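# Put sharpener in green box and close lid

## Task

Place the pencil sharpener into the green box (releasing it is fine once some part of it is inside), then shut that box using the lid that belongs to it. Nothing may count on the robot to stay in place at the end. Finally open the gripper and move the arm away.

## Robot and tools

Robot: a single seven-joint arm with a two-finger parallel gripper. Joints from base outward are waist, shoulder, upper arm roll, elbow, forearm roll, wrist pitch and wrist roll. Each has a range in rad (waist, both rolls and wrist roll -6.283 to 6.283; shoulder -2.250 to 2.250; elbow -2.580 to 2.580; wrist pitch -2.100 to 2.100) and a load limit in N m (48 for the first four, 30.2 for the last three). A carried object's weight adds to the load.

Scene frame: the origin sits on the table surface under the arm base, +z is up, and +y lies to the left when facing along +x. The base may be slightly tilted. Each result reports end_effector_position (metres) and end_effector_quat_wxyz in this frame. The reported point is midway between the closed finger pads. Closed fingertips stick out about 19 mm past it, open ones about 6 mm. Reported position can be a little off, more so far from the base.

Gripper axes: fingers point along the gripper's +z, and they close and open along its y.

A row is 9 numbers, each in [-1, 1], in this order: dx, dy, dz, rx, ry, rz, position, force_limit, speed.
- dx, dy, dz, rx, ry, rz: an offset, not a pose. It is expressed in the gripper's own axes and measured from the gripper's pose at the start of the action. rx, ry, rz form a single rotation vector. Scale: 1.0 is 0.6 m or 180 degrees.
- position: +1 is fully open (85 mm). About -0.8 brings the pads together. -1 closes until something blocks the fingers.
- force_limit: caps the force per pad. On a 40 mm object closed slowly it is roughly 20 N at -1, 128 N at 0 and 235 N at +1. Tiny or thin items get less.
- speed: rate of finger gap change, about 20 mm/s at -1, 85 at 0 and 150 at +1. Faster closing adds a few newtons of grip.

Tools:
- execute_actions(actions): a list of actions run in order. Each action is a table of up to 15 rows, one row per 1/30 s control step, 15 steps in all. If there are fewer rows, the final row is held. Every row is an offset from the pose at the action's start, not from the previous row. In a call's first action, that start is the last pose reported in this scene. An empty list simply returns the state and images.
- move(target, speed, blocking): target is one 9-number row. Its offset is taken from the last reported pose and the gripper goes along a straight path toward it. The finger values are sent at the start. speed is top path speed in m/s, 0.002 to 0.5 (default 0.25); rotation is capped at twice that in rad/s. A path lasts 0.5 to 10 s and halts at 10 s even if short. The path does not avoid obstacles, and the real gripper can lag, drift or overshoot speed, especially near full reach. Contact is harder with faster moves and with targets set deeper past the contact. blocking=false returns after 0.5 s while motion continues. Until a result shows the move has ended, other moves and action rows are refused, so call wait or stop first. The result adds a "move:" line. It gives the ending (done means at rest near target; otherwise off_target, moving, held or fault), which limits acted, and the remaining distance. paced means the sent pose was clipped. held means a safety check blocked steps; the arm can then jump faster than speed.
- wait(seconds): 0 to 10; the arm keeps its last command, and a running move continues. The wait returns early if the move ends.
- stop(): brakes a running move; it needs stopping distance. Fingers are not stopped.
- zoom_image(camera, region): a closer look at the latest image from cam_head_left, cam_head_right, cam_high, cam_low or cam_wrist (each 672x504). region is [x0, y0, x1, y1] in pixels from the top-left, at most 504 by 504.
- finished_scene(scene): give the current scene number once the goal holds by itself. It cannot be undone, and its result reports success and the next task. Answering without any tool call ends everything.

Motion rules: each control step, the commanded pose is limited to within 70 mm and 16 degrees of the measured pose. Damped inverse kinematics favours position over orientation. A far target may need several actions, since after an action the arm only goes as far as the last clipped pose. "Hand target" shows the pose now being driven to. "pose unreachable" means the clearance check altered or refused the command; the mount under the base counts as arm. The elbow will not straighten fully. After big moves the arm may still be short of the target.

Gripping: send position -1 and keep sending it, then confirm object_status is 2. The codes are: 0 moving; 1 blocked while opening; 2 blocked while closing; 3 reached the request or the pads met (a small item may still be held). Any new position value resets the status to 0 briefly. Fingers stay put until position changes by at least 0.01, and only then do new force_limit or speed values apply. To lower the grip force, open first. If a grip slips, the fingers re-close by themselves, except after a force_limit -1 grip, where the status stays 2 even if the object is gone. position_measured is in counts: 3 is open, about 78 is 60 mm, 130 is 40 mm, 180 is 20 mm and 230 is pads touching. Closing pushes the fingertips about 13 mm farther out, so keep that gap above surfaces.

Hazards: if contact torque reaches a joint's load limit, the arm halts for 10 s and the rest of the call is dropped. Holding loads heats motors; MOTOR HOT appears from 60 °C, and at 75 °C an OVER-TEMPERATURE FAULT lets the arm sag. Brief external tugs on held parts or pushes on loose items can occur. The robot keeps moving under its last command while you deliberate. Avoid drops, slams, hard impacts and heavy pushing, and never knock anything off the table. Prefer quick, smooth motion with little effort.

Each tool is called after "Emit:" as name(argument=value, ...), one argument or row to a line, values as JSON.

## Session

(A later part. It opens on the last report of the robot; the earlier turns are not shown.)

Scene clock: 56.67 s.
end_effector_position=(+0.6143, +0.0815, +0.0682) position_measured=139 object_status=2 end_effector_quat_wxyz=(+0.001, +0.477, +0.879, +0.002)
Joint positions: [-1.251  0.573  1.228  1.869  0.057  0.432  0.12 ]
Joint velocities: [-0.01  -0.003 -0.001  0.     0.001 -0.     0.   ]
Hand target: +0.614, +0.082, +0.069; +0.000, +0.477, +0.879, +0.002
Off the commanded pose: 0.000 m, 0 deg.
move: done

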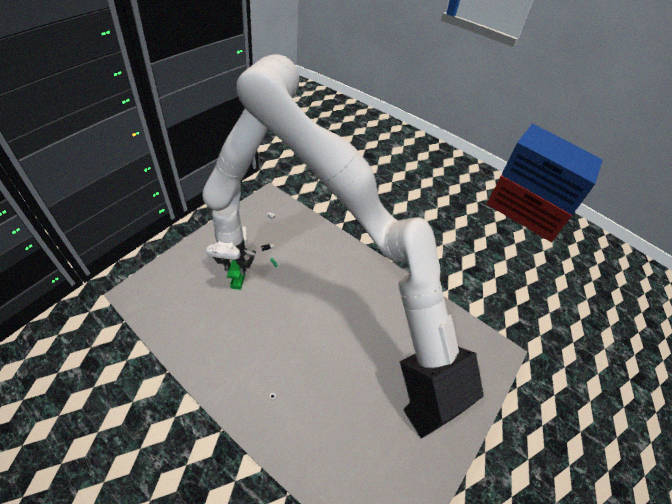

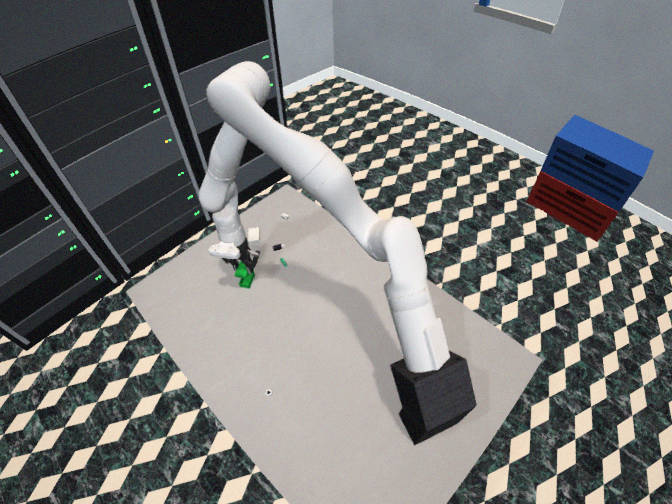

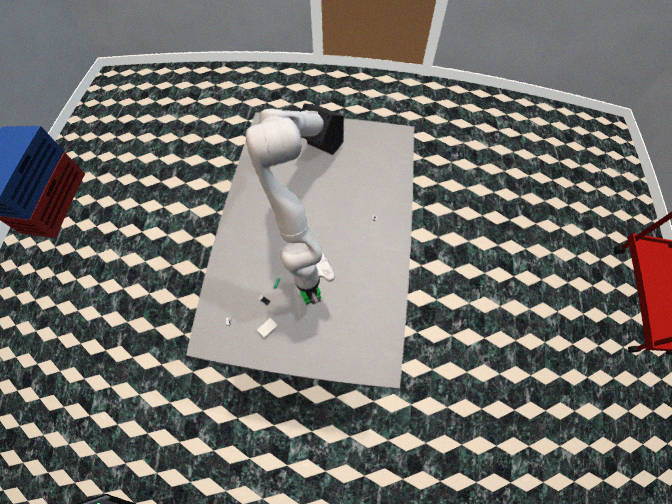

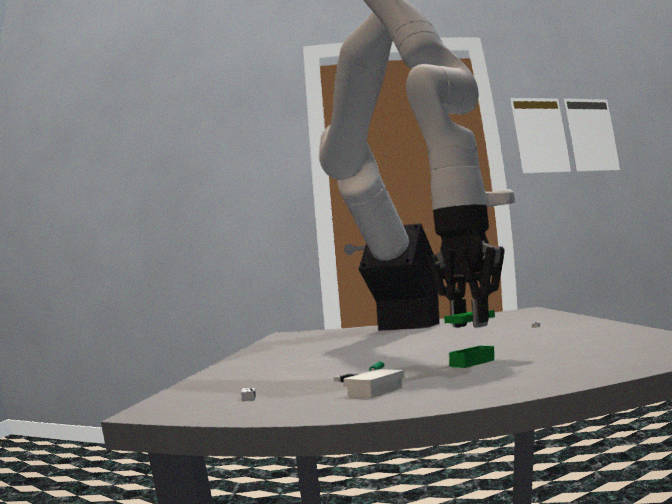

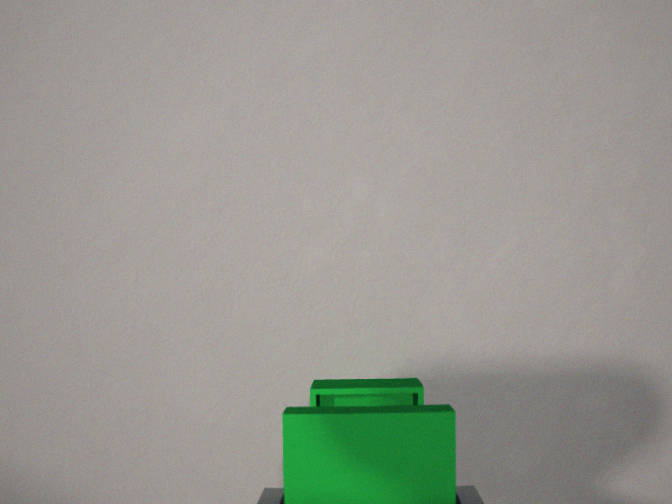

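Emit:
move(
  target=[0.2,0,0,0,0,0,-1,-0.6,-0.5],
  speed=0.12,
)

Emit:
move(
  target=[0,0,0.09,0,0,0,-1,-0.6,-0.5],
  speed=0.04,
)

Emit:
zoom_image(
  camera="cam_low",
  region=[420, 280, 580, 400],
)

Scene clock: 62.90 s.
end_effector_position=(+0.5489, +0.1818, +0.0686) position_measured=139 object_status=2 end_effector_quat_wxyz=(+0.001, +0.478, +0.879, +0.002)
Joint positions: [-1.391  0.784  1.186  1.902 -0.044  0.406 -0.059]
Joint velocities: [-0.002  0.005  0.    -0.001  0.    -0.    -0.004]
Hand target: +0.549, +0.182, +0.069; +0.001, +0.477, +0.879, +0.002
Off the commanded pose: 0.000 m, 0 deg.
move: done

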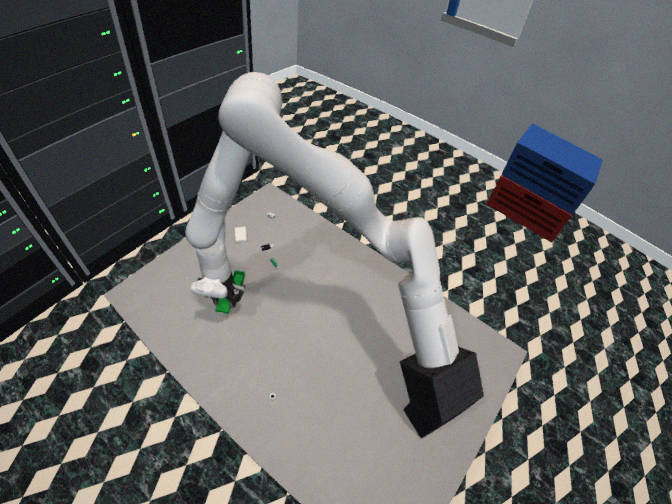

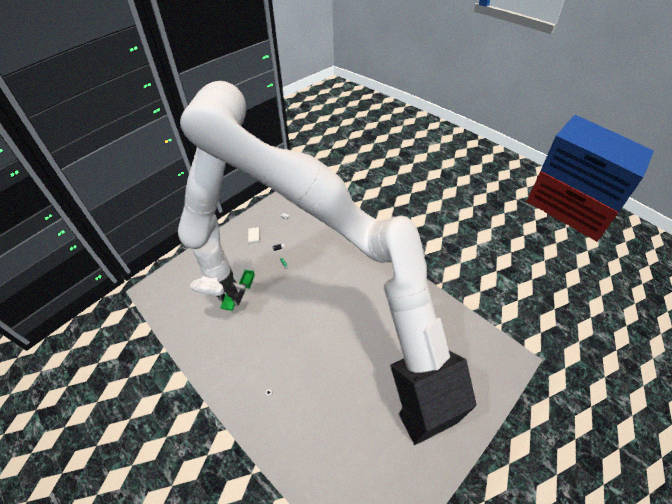

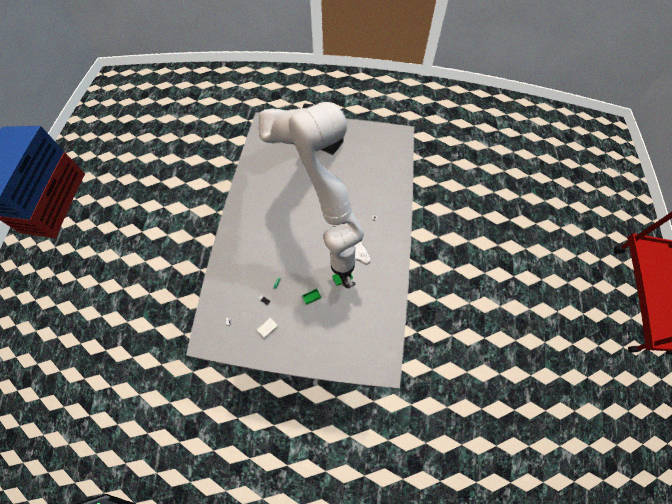

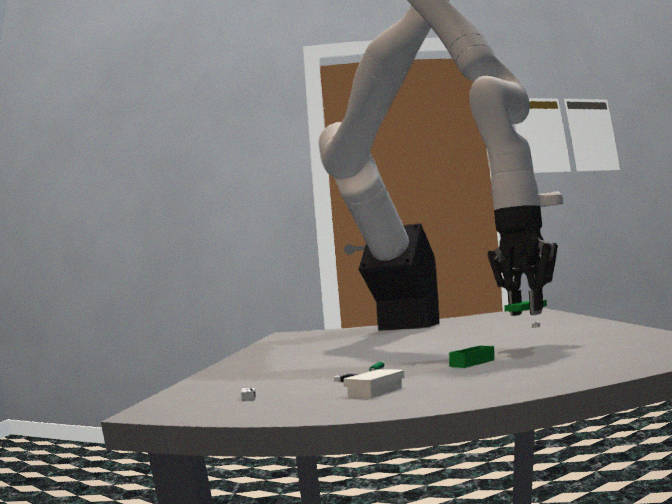

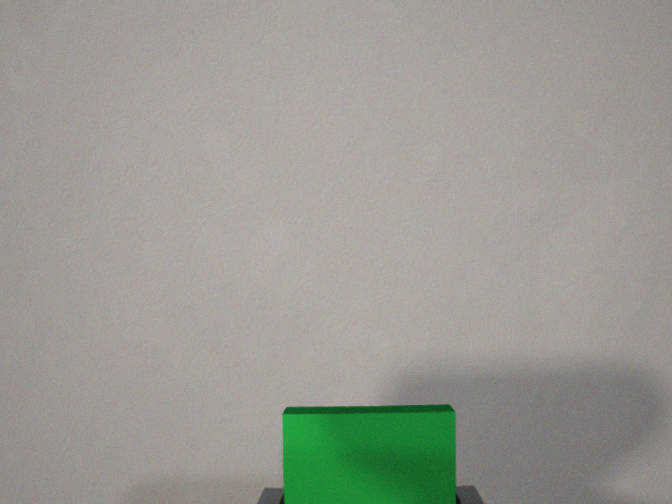

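Scene clock: 64.47 s.
end_effector_position=(+0.5494, +0.1830, +0.0171) position_measured=139 object_status=2 end_effector_quat_wxyz=(+0.000, +0.478, +0.879, +0.004)
Joint positions: [-1.241  0.839  1.081  1.884 -0.069  0.301 -0.038]
Joint velocities: [ 0.002 -0.003 -0.002  0.001 -0.001 -0.001  0.002]
Hand target: +0.549, +0.182, +0.015; +0.001, +0.478, +0.879, +0.002
Off the commanded pose: 0.003 m, 0 deg.
move: done

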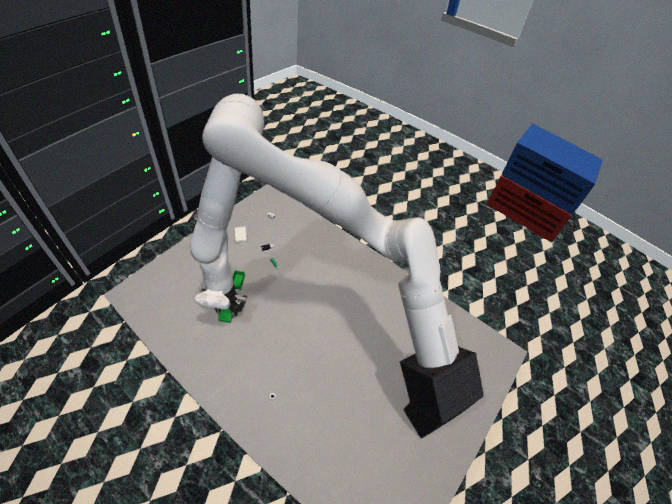

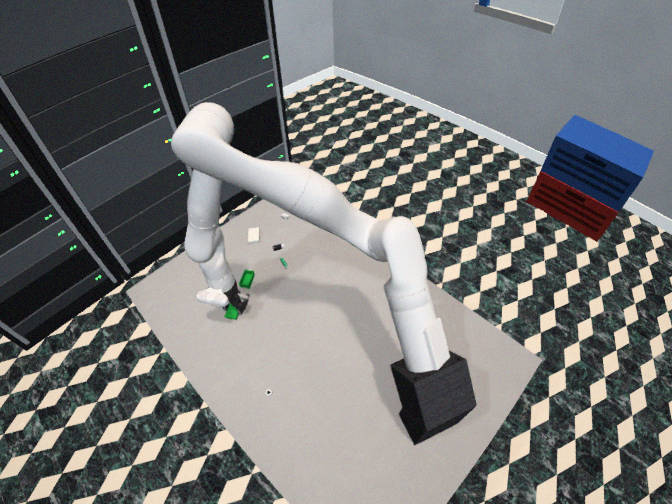

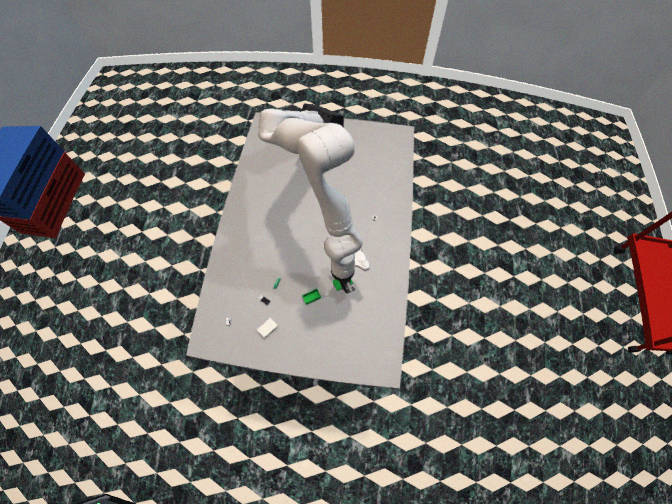

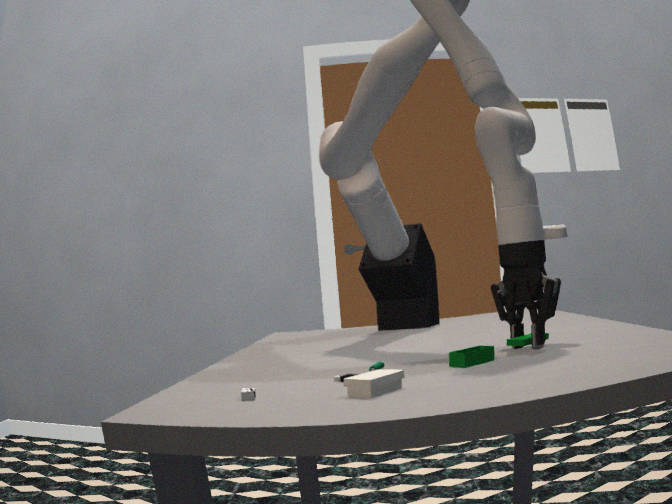

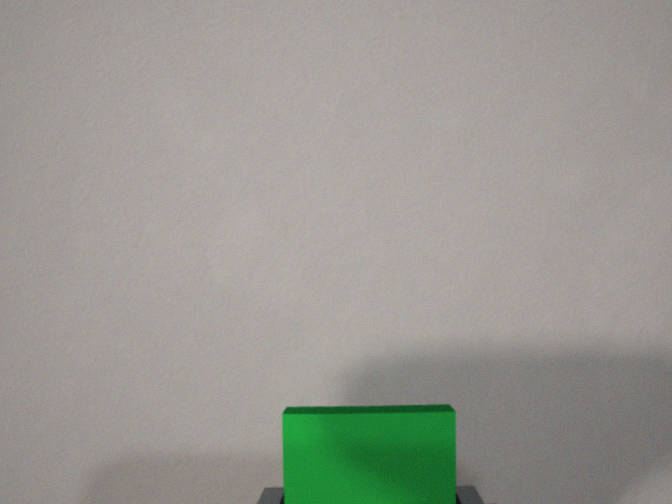

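Region (420, 280, 580, 400) of cam_low's 672x504 image, scaled by 3.150, with more detail than that image has; it fills the top 378 rows of this view, and the rest is white.

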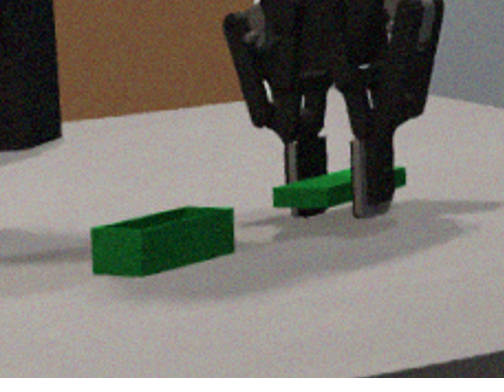

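Emit:
execute_actions(
  actions=[
    [[0,0,-0.004,0,0,0,1,0,-0.5]],
    [[0,0,0,0,0,0,1,0,-0.5]],
    [[0,0,0,0,0,0,1,0,-0.5]],
  ],
)

Emit:
move(
  target=[-0.1,0.15,-0.4,0,0,0,1,0,0],
)

Emit:
zoom_image(
  camera="cam_low",
  region=[220, 350, 420, 410],
)

Scene clock: 72.73 s.
end_effector_position=(+0.5494, +0.1830, +0.0195) position_measured=3 object_status=3 end_effector_quat_wxyz=(+0.000, +0.478, +0.879, +0.004)
Joint positions: [-1.248  0.836  1.085  1.885 -0.068  0.305 -0.039]
Joint velocities: [-0.    -0.001 -0.    -0.001  0.     0.    -0.002]
Hand target: +0.549, +0.183, +0.019; +0.000, +0.478, +0.879, +0.004
Off the commanded pose: 0.000 m, 0 deg.

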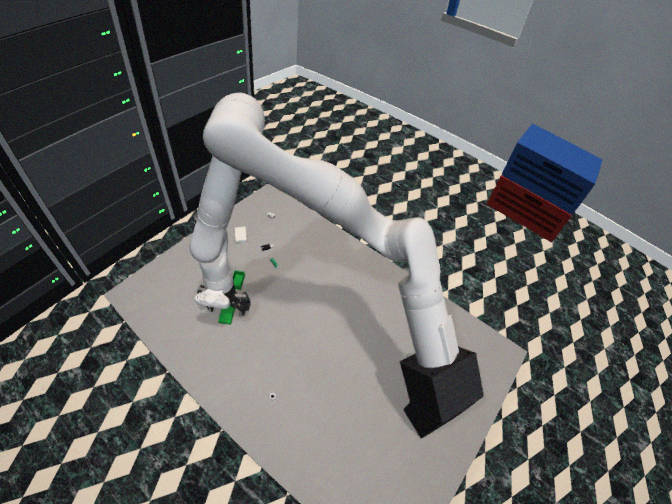

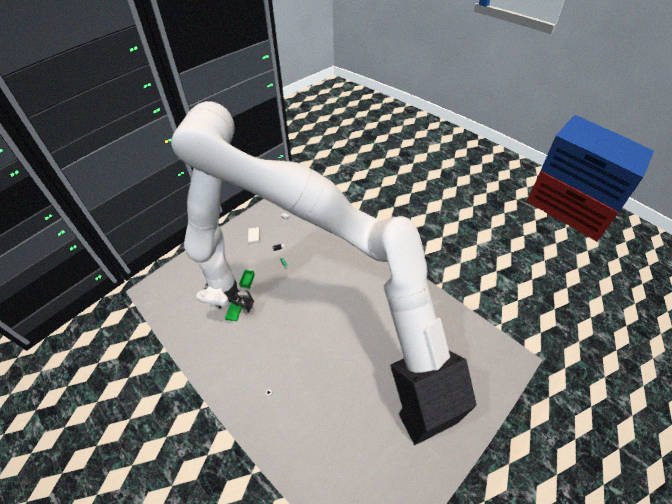

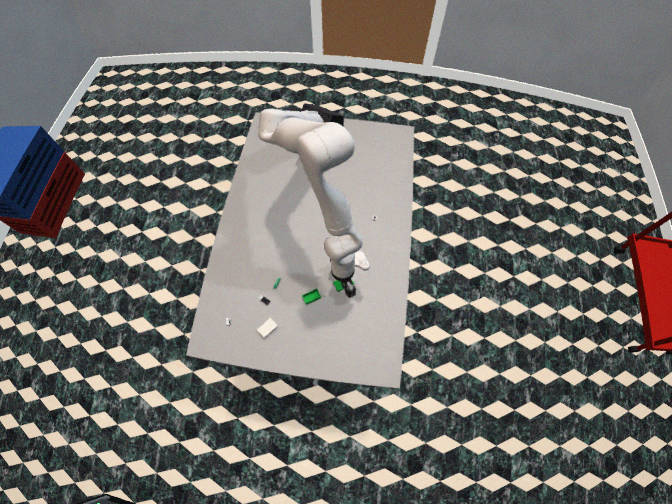

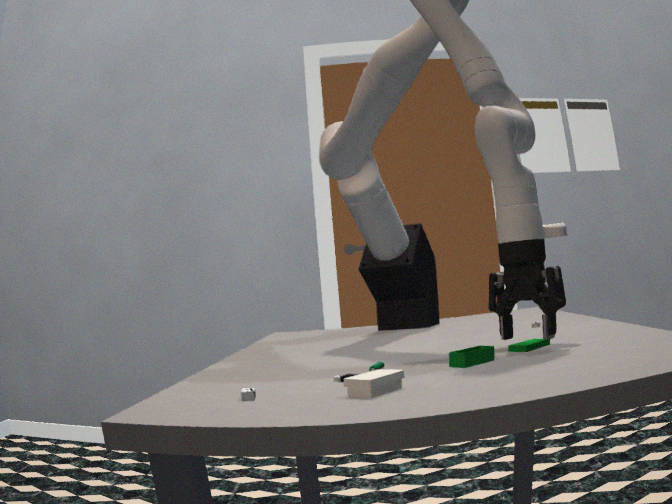

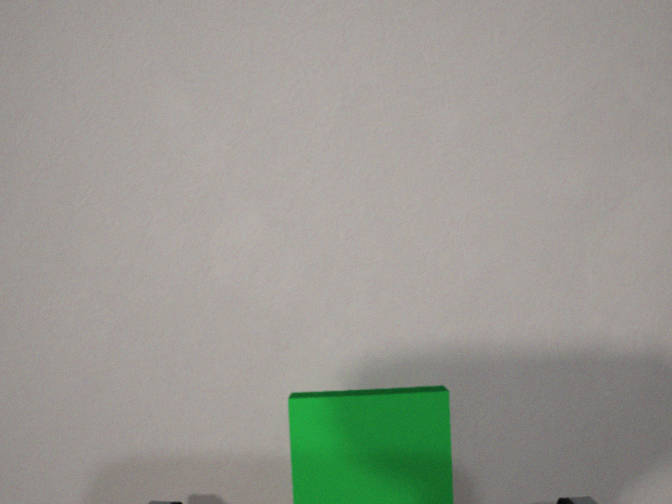

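Scene clock: 74.30 s.
end_effector_position=(+0.6565, +0.1808, +0.2597) position_measured=3 object_status=3 end_effector_quat_wxyz=(-0.001, +0.477, +0.879, +0.004)
Joint positions: [-1.638  0.599  1.412  1.447  0.063  1.059 -0.013]
Joint velocities: [-0.002 -0.002  0.    -0.001 -0.001  0.002  0.001]
Hand target: +0.657, +0.181, +0.260; -0.001, +0.477, +0.879, +0.004
Off the commanded pose: 0.001 m, 0 deg.
move: done

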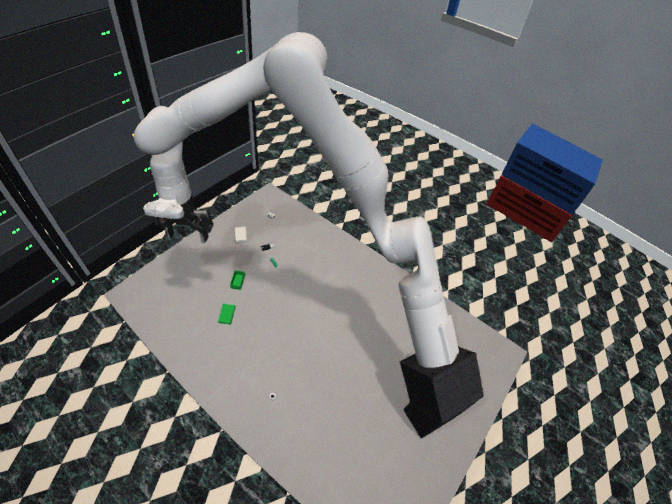

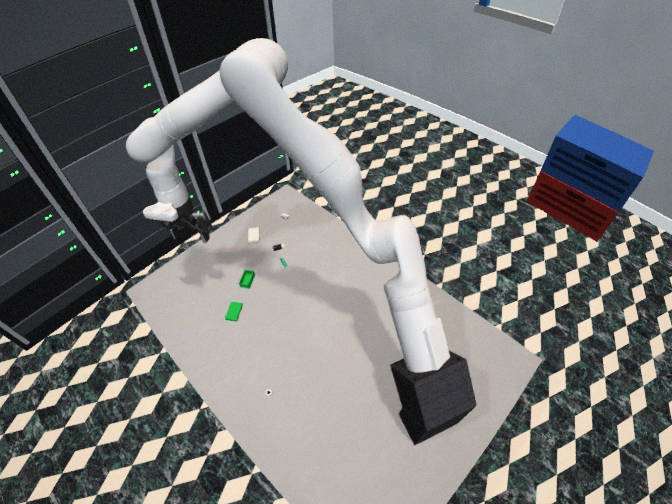

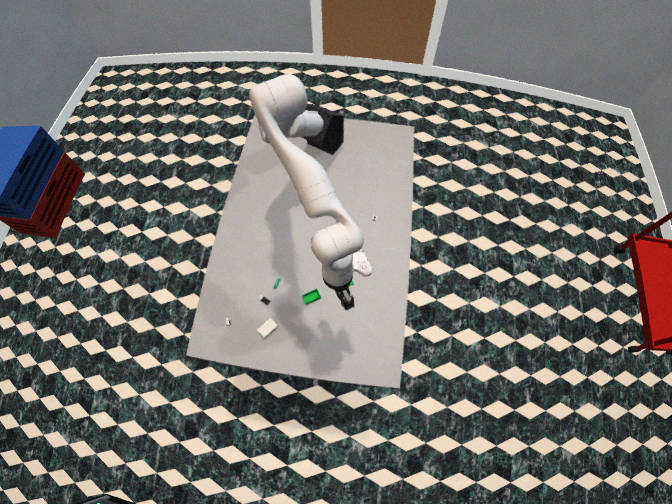

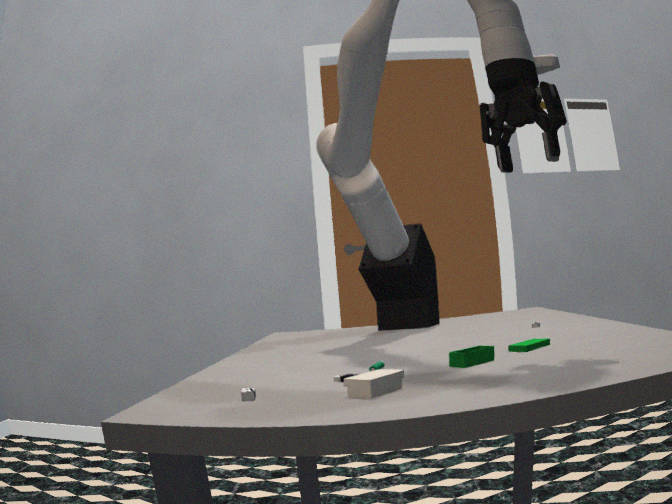

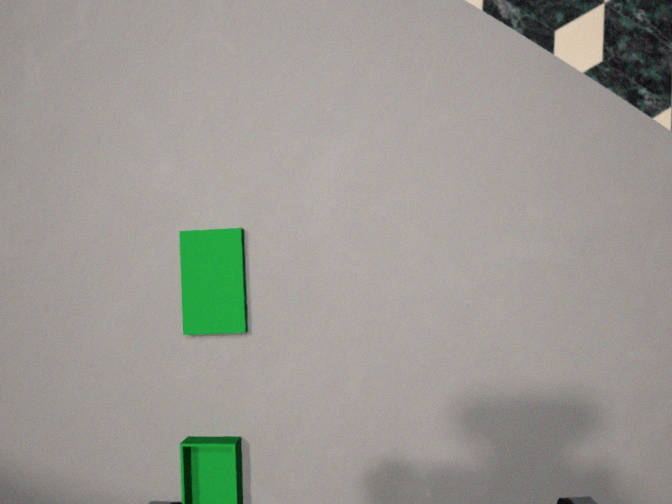

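Region (220, 350, 420, 410) of cam_low's 672x504 image, scaled by 2.520, with more detail than that image has; it fills the top 151 rows of this view, and the rest is white.

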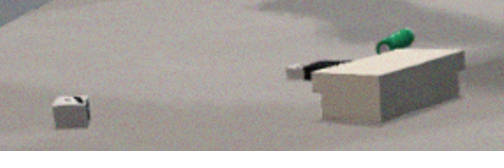

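Emit:
move(
  target=[-0.65,-0.15,0,0,0,0,1,0,0],
)

Scene clock: 82.93 s.
end_effector_position=(+0.7939, -0.1964, +0.2572) position_measured=3 object_status=3 end_effector_quat_wxyz=(-0.000, +0.477, +0.879, +0.002)
Joint positions: [-1.864 -0.136  1.698  1.078  0.618  1.362  0.396]
Joint velocities: [-0.055 -0.023  0.006 -0.018  0.029  0.029 -0.012]
Hand target: +0.794, -0.195, +0.257; -0.001, +0.477, +0.879, +0.004
Off the commanded pose: 0.001 m, 0 deg.
move: done

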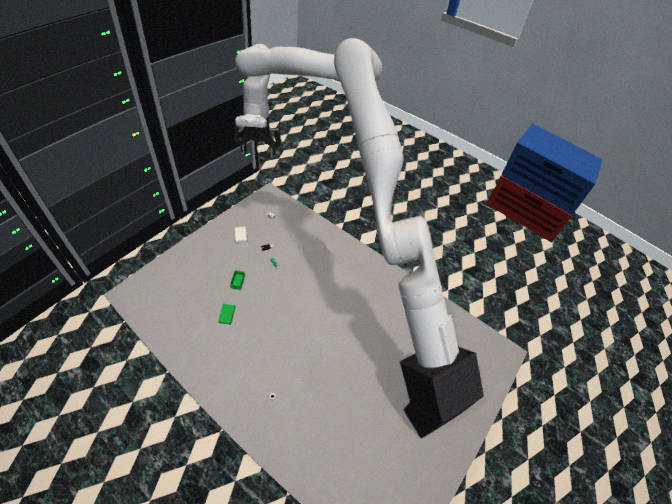

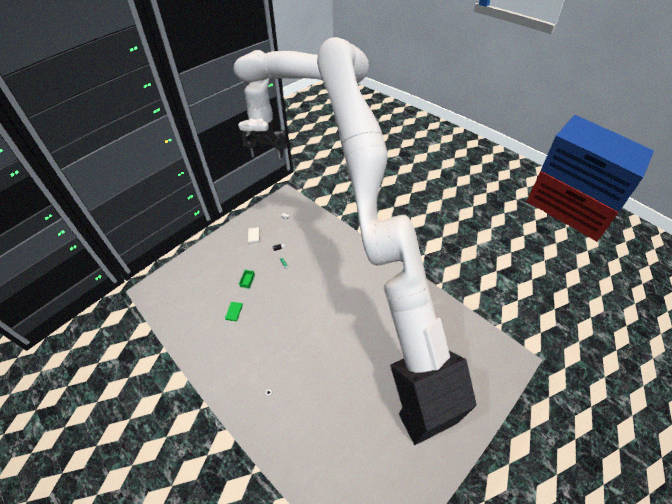

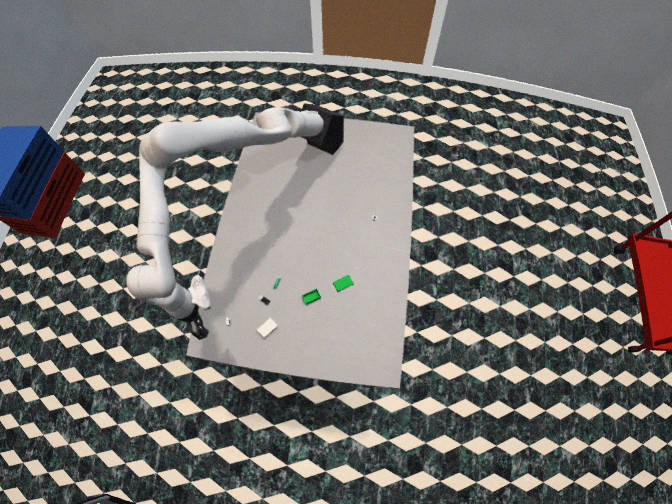

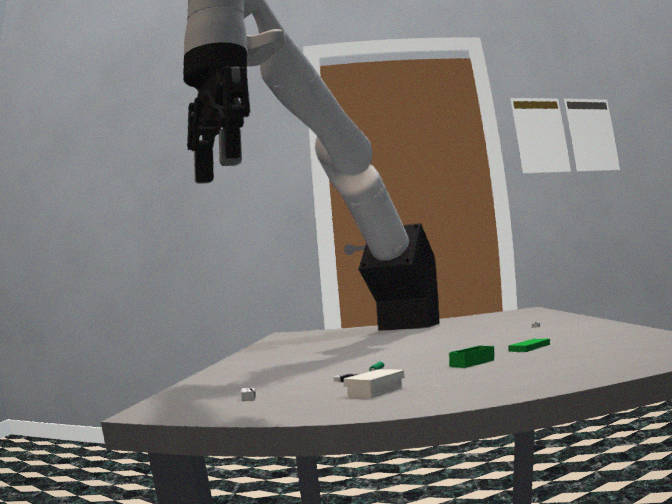

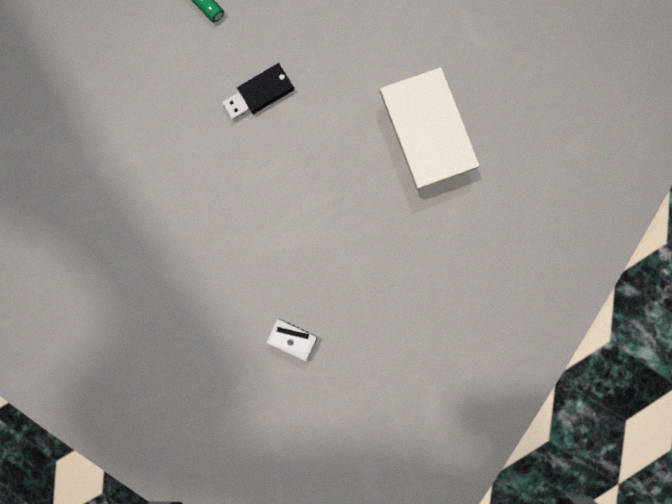

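Emit:
move(
  target=[0.027,-0.077,0.3,0,0,0.083,1,0,0],
  speed=0.15,
)

Scene clock: 92.93 s.
end_effector_position=(+0.7464, -0.2080, +0.0770) position_measured=3 object_status=3 end_effector_quat_wxyz=(-0.001, +0.588, +0.809, +0.002)
Joint positions: [-1.988 -0.339  1.898  1.413  0.853  0.968 -0.054]
Joint velocities: [-0.004 -0.004 -0.001 -0.     0.001 -0.     0.   ]
Hand target: +0.746, -0.208, +0.077; -0.001, +0.588, +0.809, +0.002
Off the commanded pose: 0.001 m, 0 deg.
move: done

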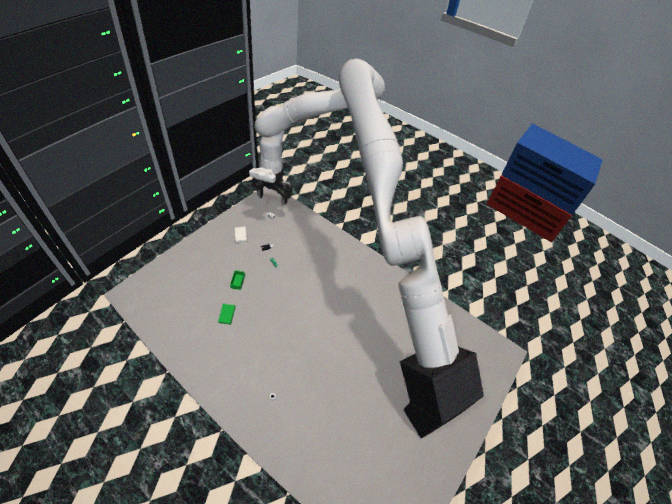

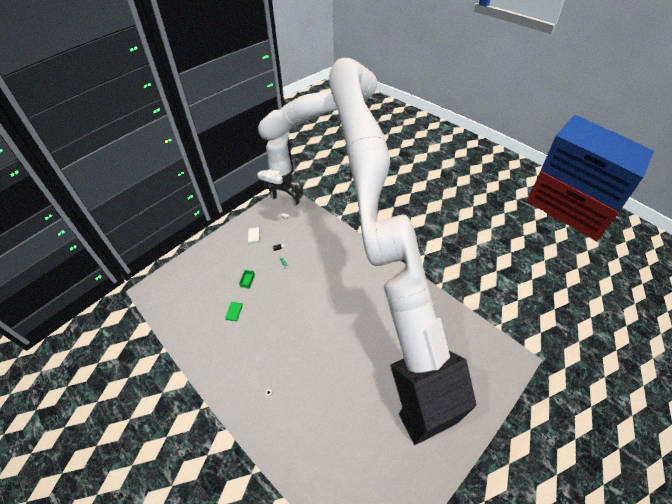

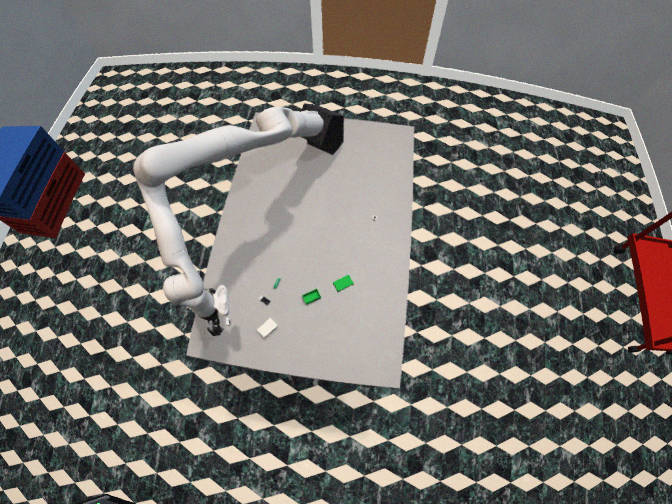

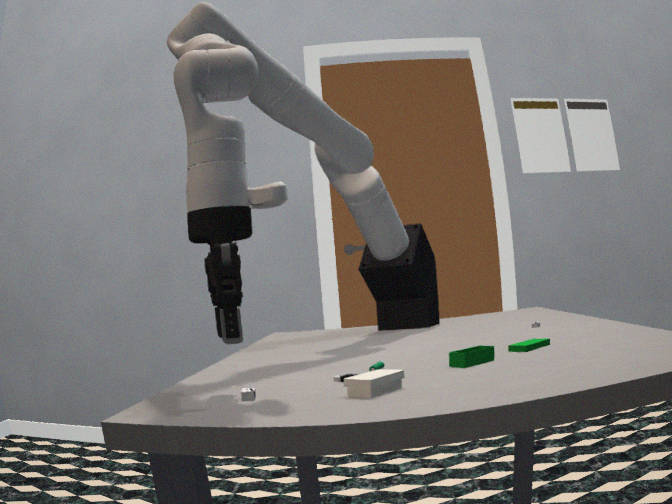

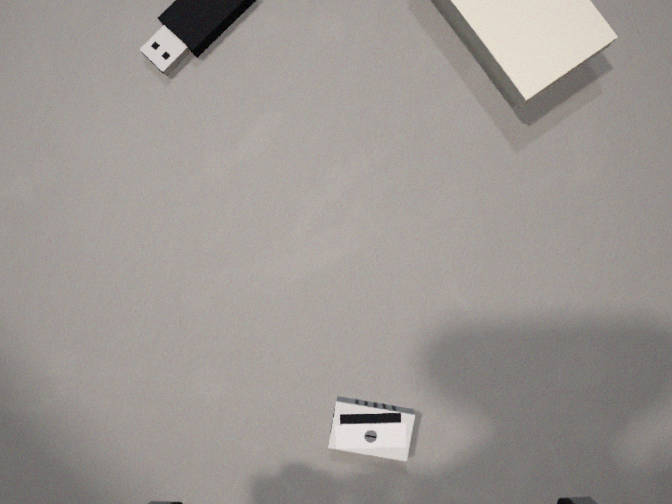

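Emit:
move(
  target=[0.033,0,0.095,0,0,0.03,1,0,0],
  speed=0.06,
)

Emit:
zoom_image(
  camera="cam_low",
  region=[170, 310, 330, 430],
)

Scene clock: 99.90 s.
end_effector_position=(+0.7402, -0.1896, +0.0202) position_measured=3 object_status=3 end_effector_quat_wxyz=(-0.001, +0.626, +0.780, +0.001)
Joint positions: [-2.133 -0.434  2.014  1.441  0.994  0.907 -0.268]
Joint velocities: [-0.007 -0.004 -0.002 -0.001  0.001  0.001 -0.001]
Hand target: +0.740, -0.189, +0.020; -0.001, +0.625, +0.780, +0.001
Off the commanded pose: 0.001 m, 0 deg.
move: done

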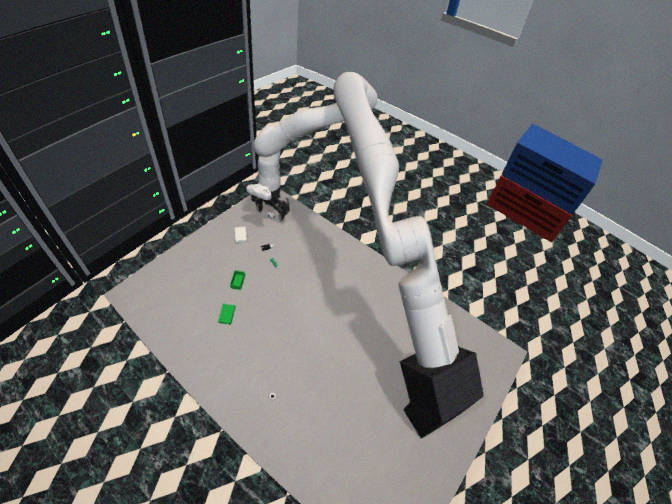

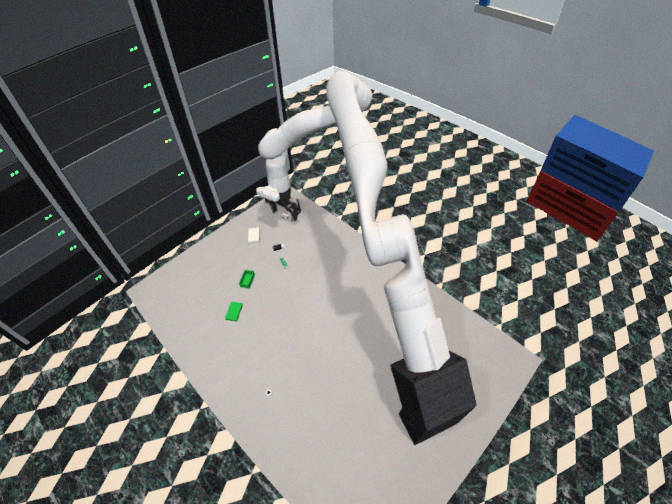

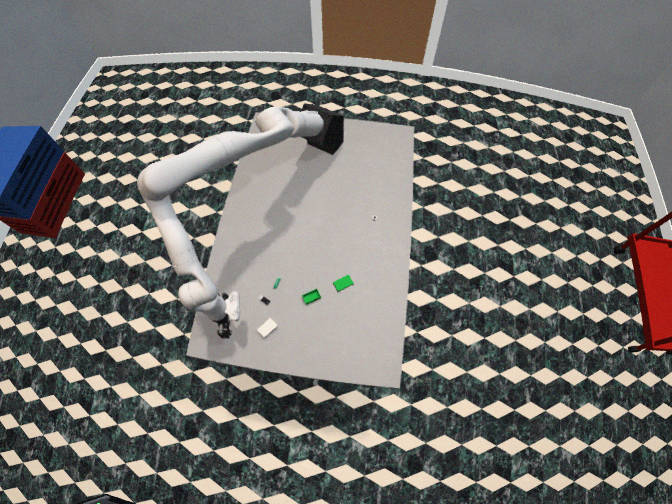

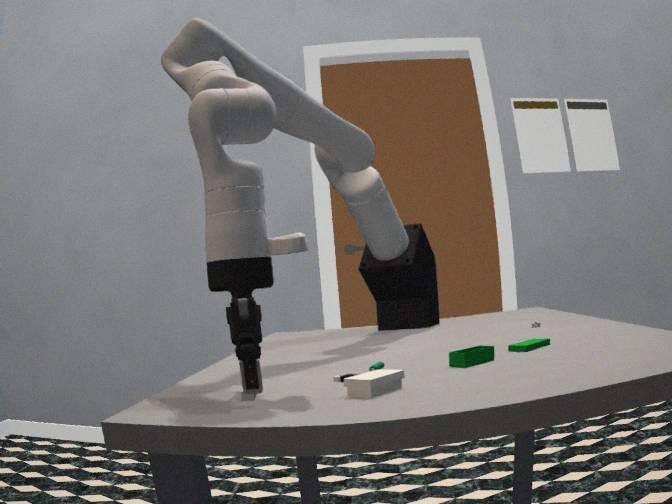

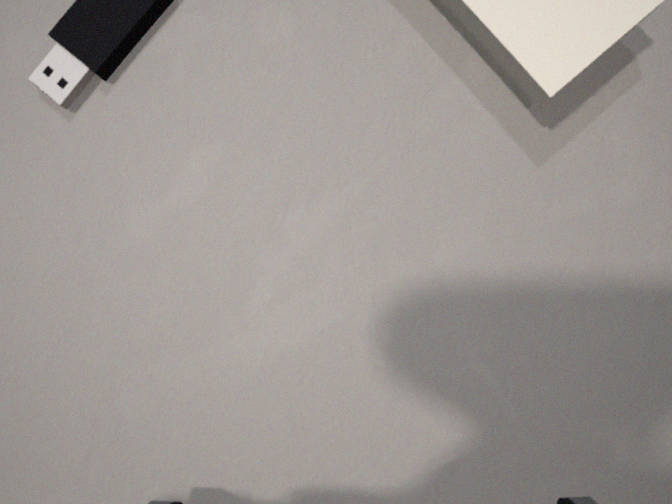

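Region (170, 310, 330, 430) of cam_low's 672x504 image, scaled by 3.150, with more detail than that image has; it fills the top 378 rows of this view, and the rest is white.

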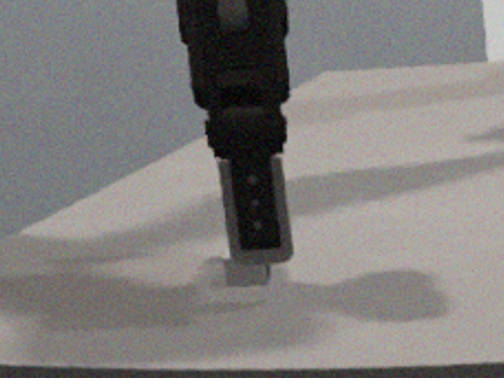

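Emit:
execute_actions(
  actions=[
    [[-0.004,0,0,0,0,0,-1,-0.5,-0.3]],
    [[0,0,0,0,0,0,-1,-0.5,-0.3]],
    [[0,0,0,0,0,0,-1,-0.5,-0.3]],
    [[0,0,0,0,0,0,-1,-0.5,-0.3]],
  ],
)

Emit:
zoom_image(
  camera="cam_low",
  region=[170, 310, 330, 430],
)

Scene clock: 106.33 s.
end_effector_position=(+0.7409, -0.1919, +0.0204) position_measured=174 object_status=2 end_effector_quat_wxyz=(-0.000, +0.626, +0.780, +0.001)
Joint positions: [-2.129 -0.435  2.012  1.437  0.991  0.908 -0.261]
Joint velocities: [-0.    -0.    -0.001 -0.     0.    -0.     0.001]
Hand target: +0.741, -0.192, +0.020; -0.000, +0.626, +0.780, +0.001
Off the commanded pose: 0.000 m, 0 deg.

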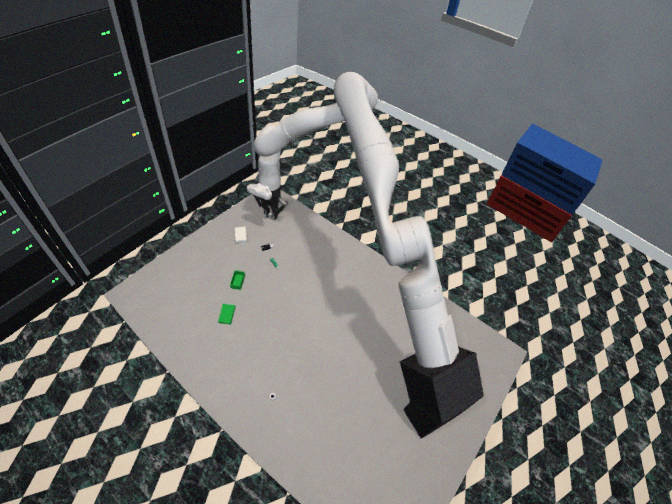

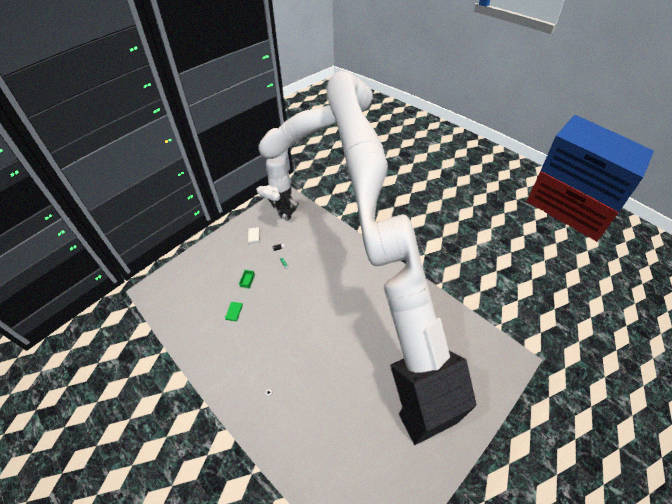

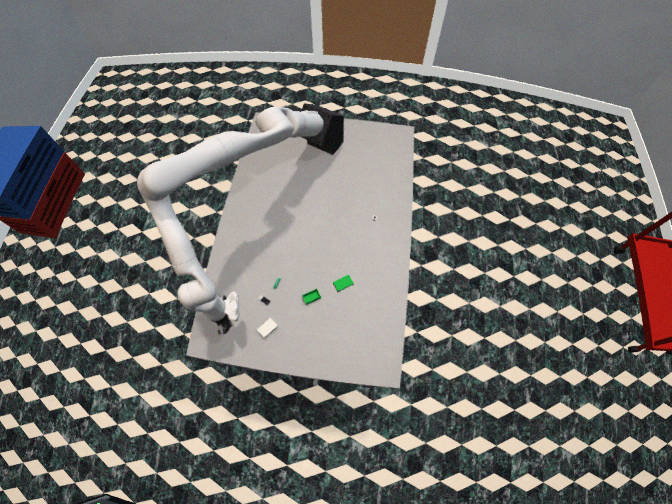

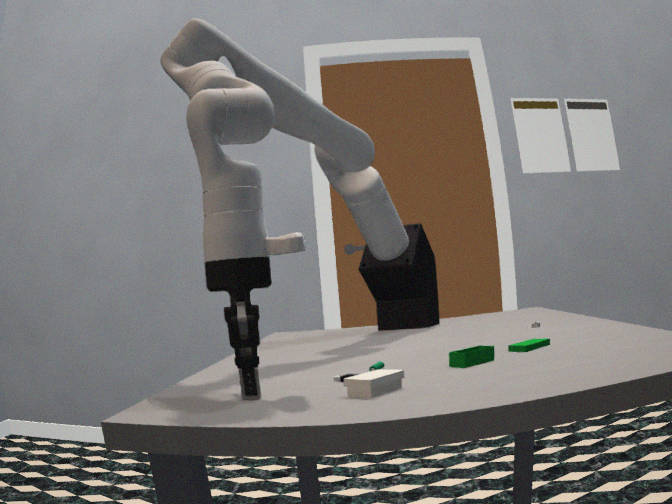

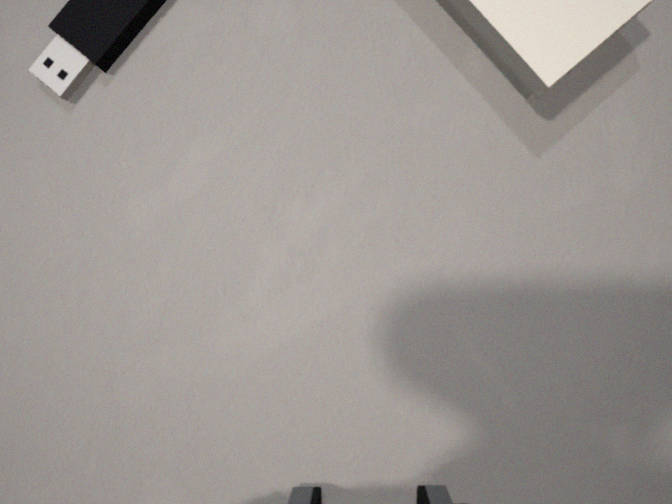

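Region (170, 310, 330, 430) of cam_low's 672x504 image, scaled by 3.150, with more detail than that image has; it fills the top 378 rows of this view, and the rest is white.

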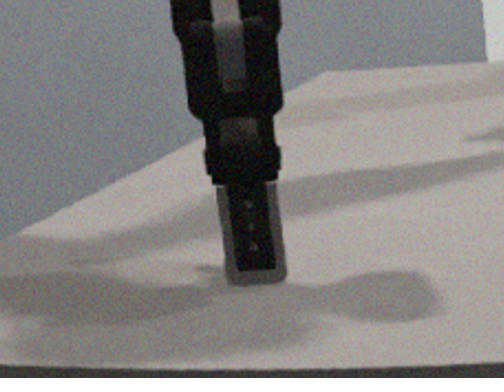

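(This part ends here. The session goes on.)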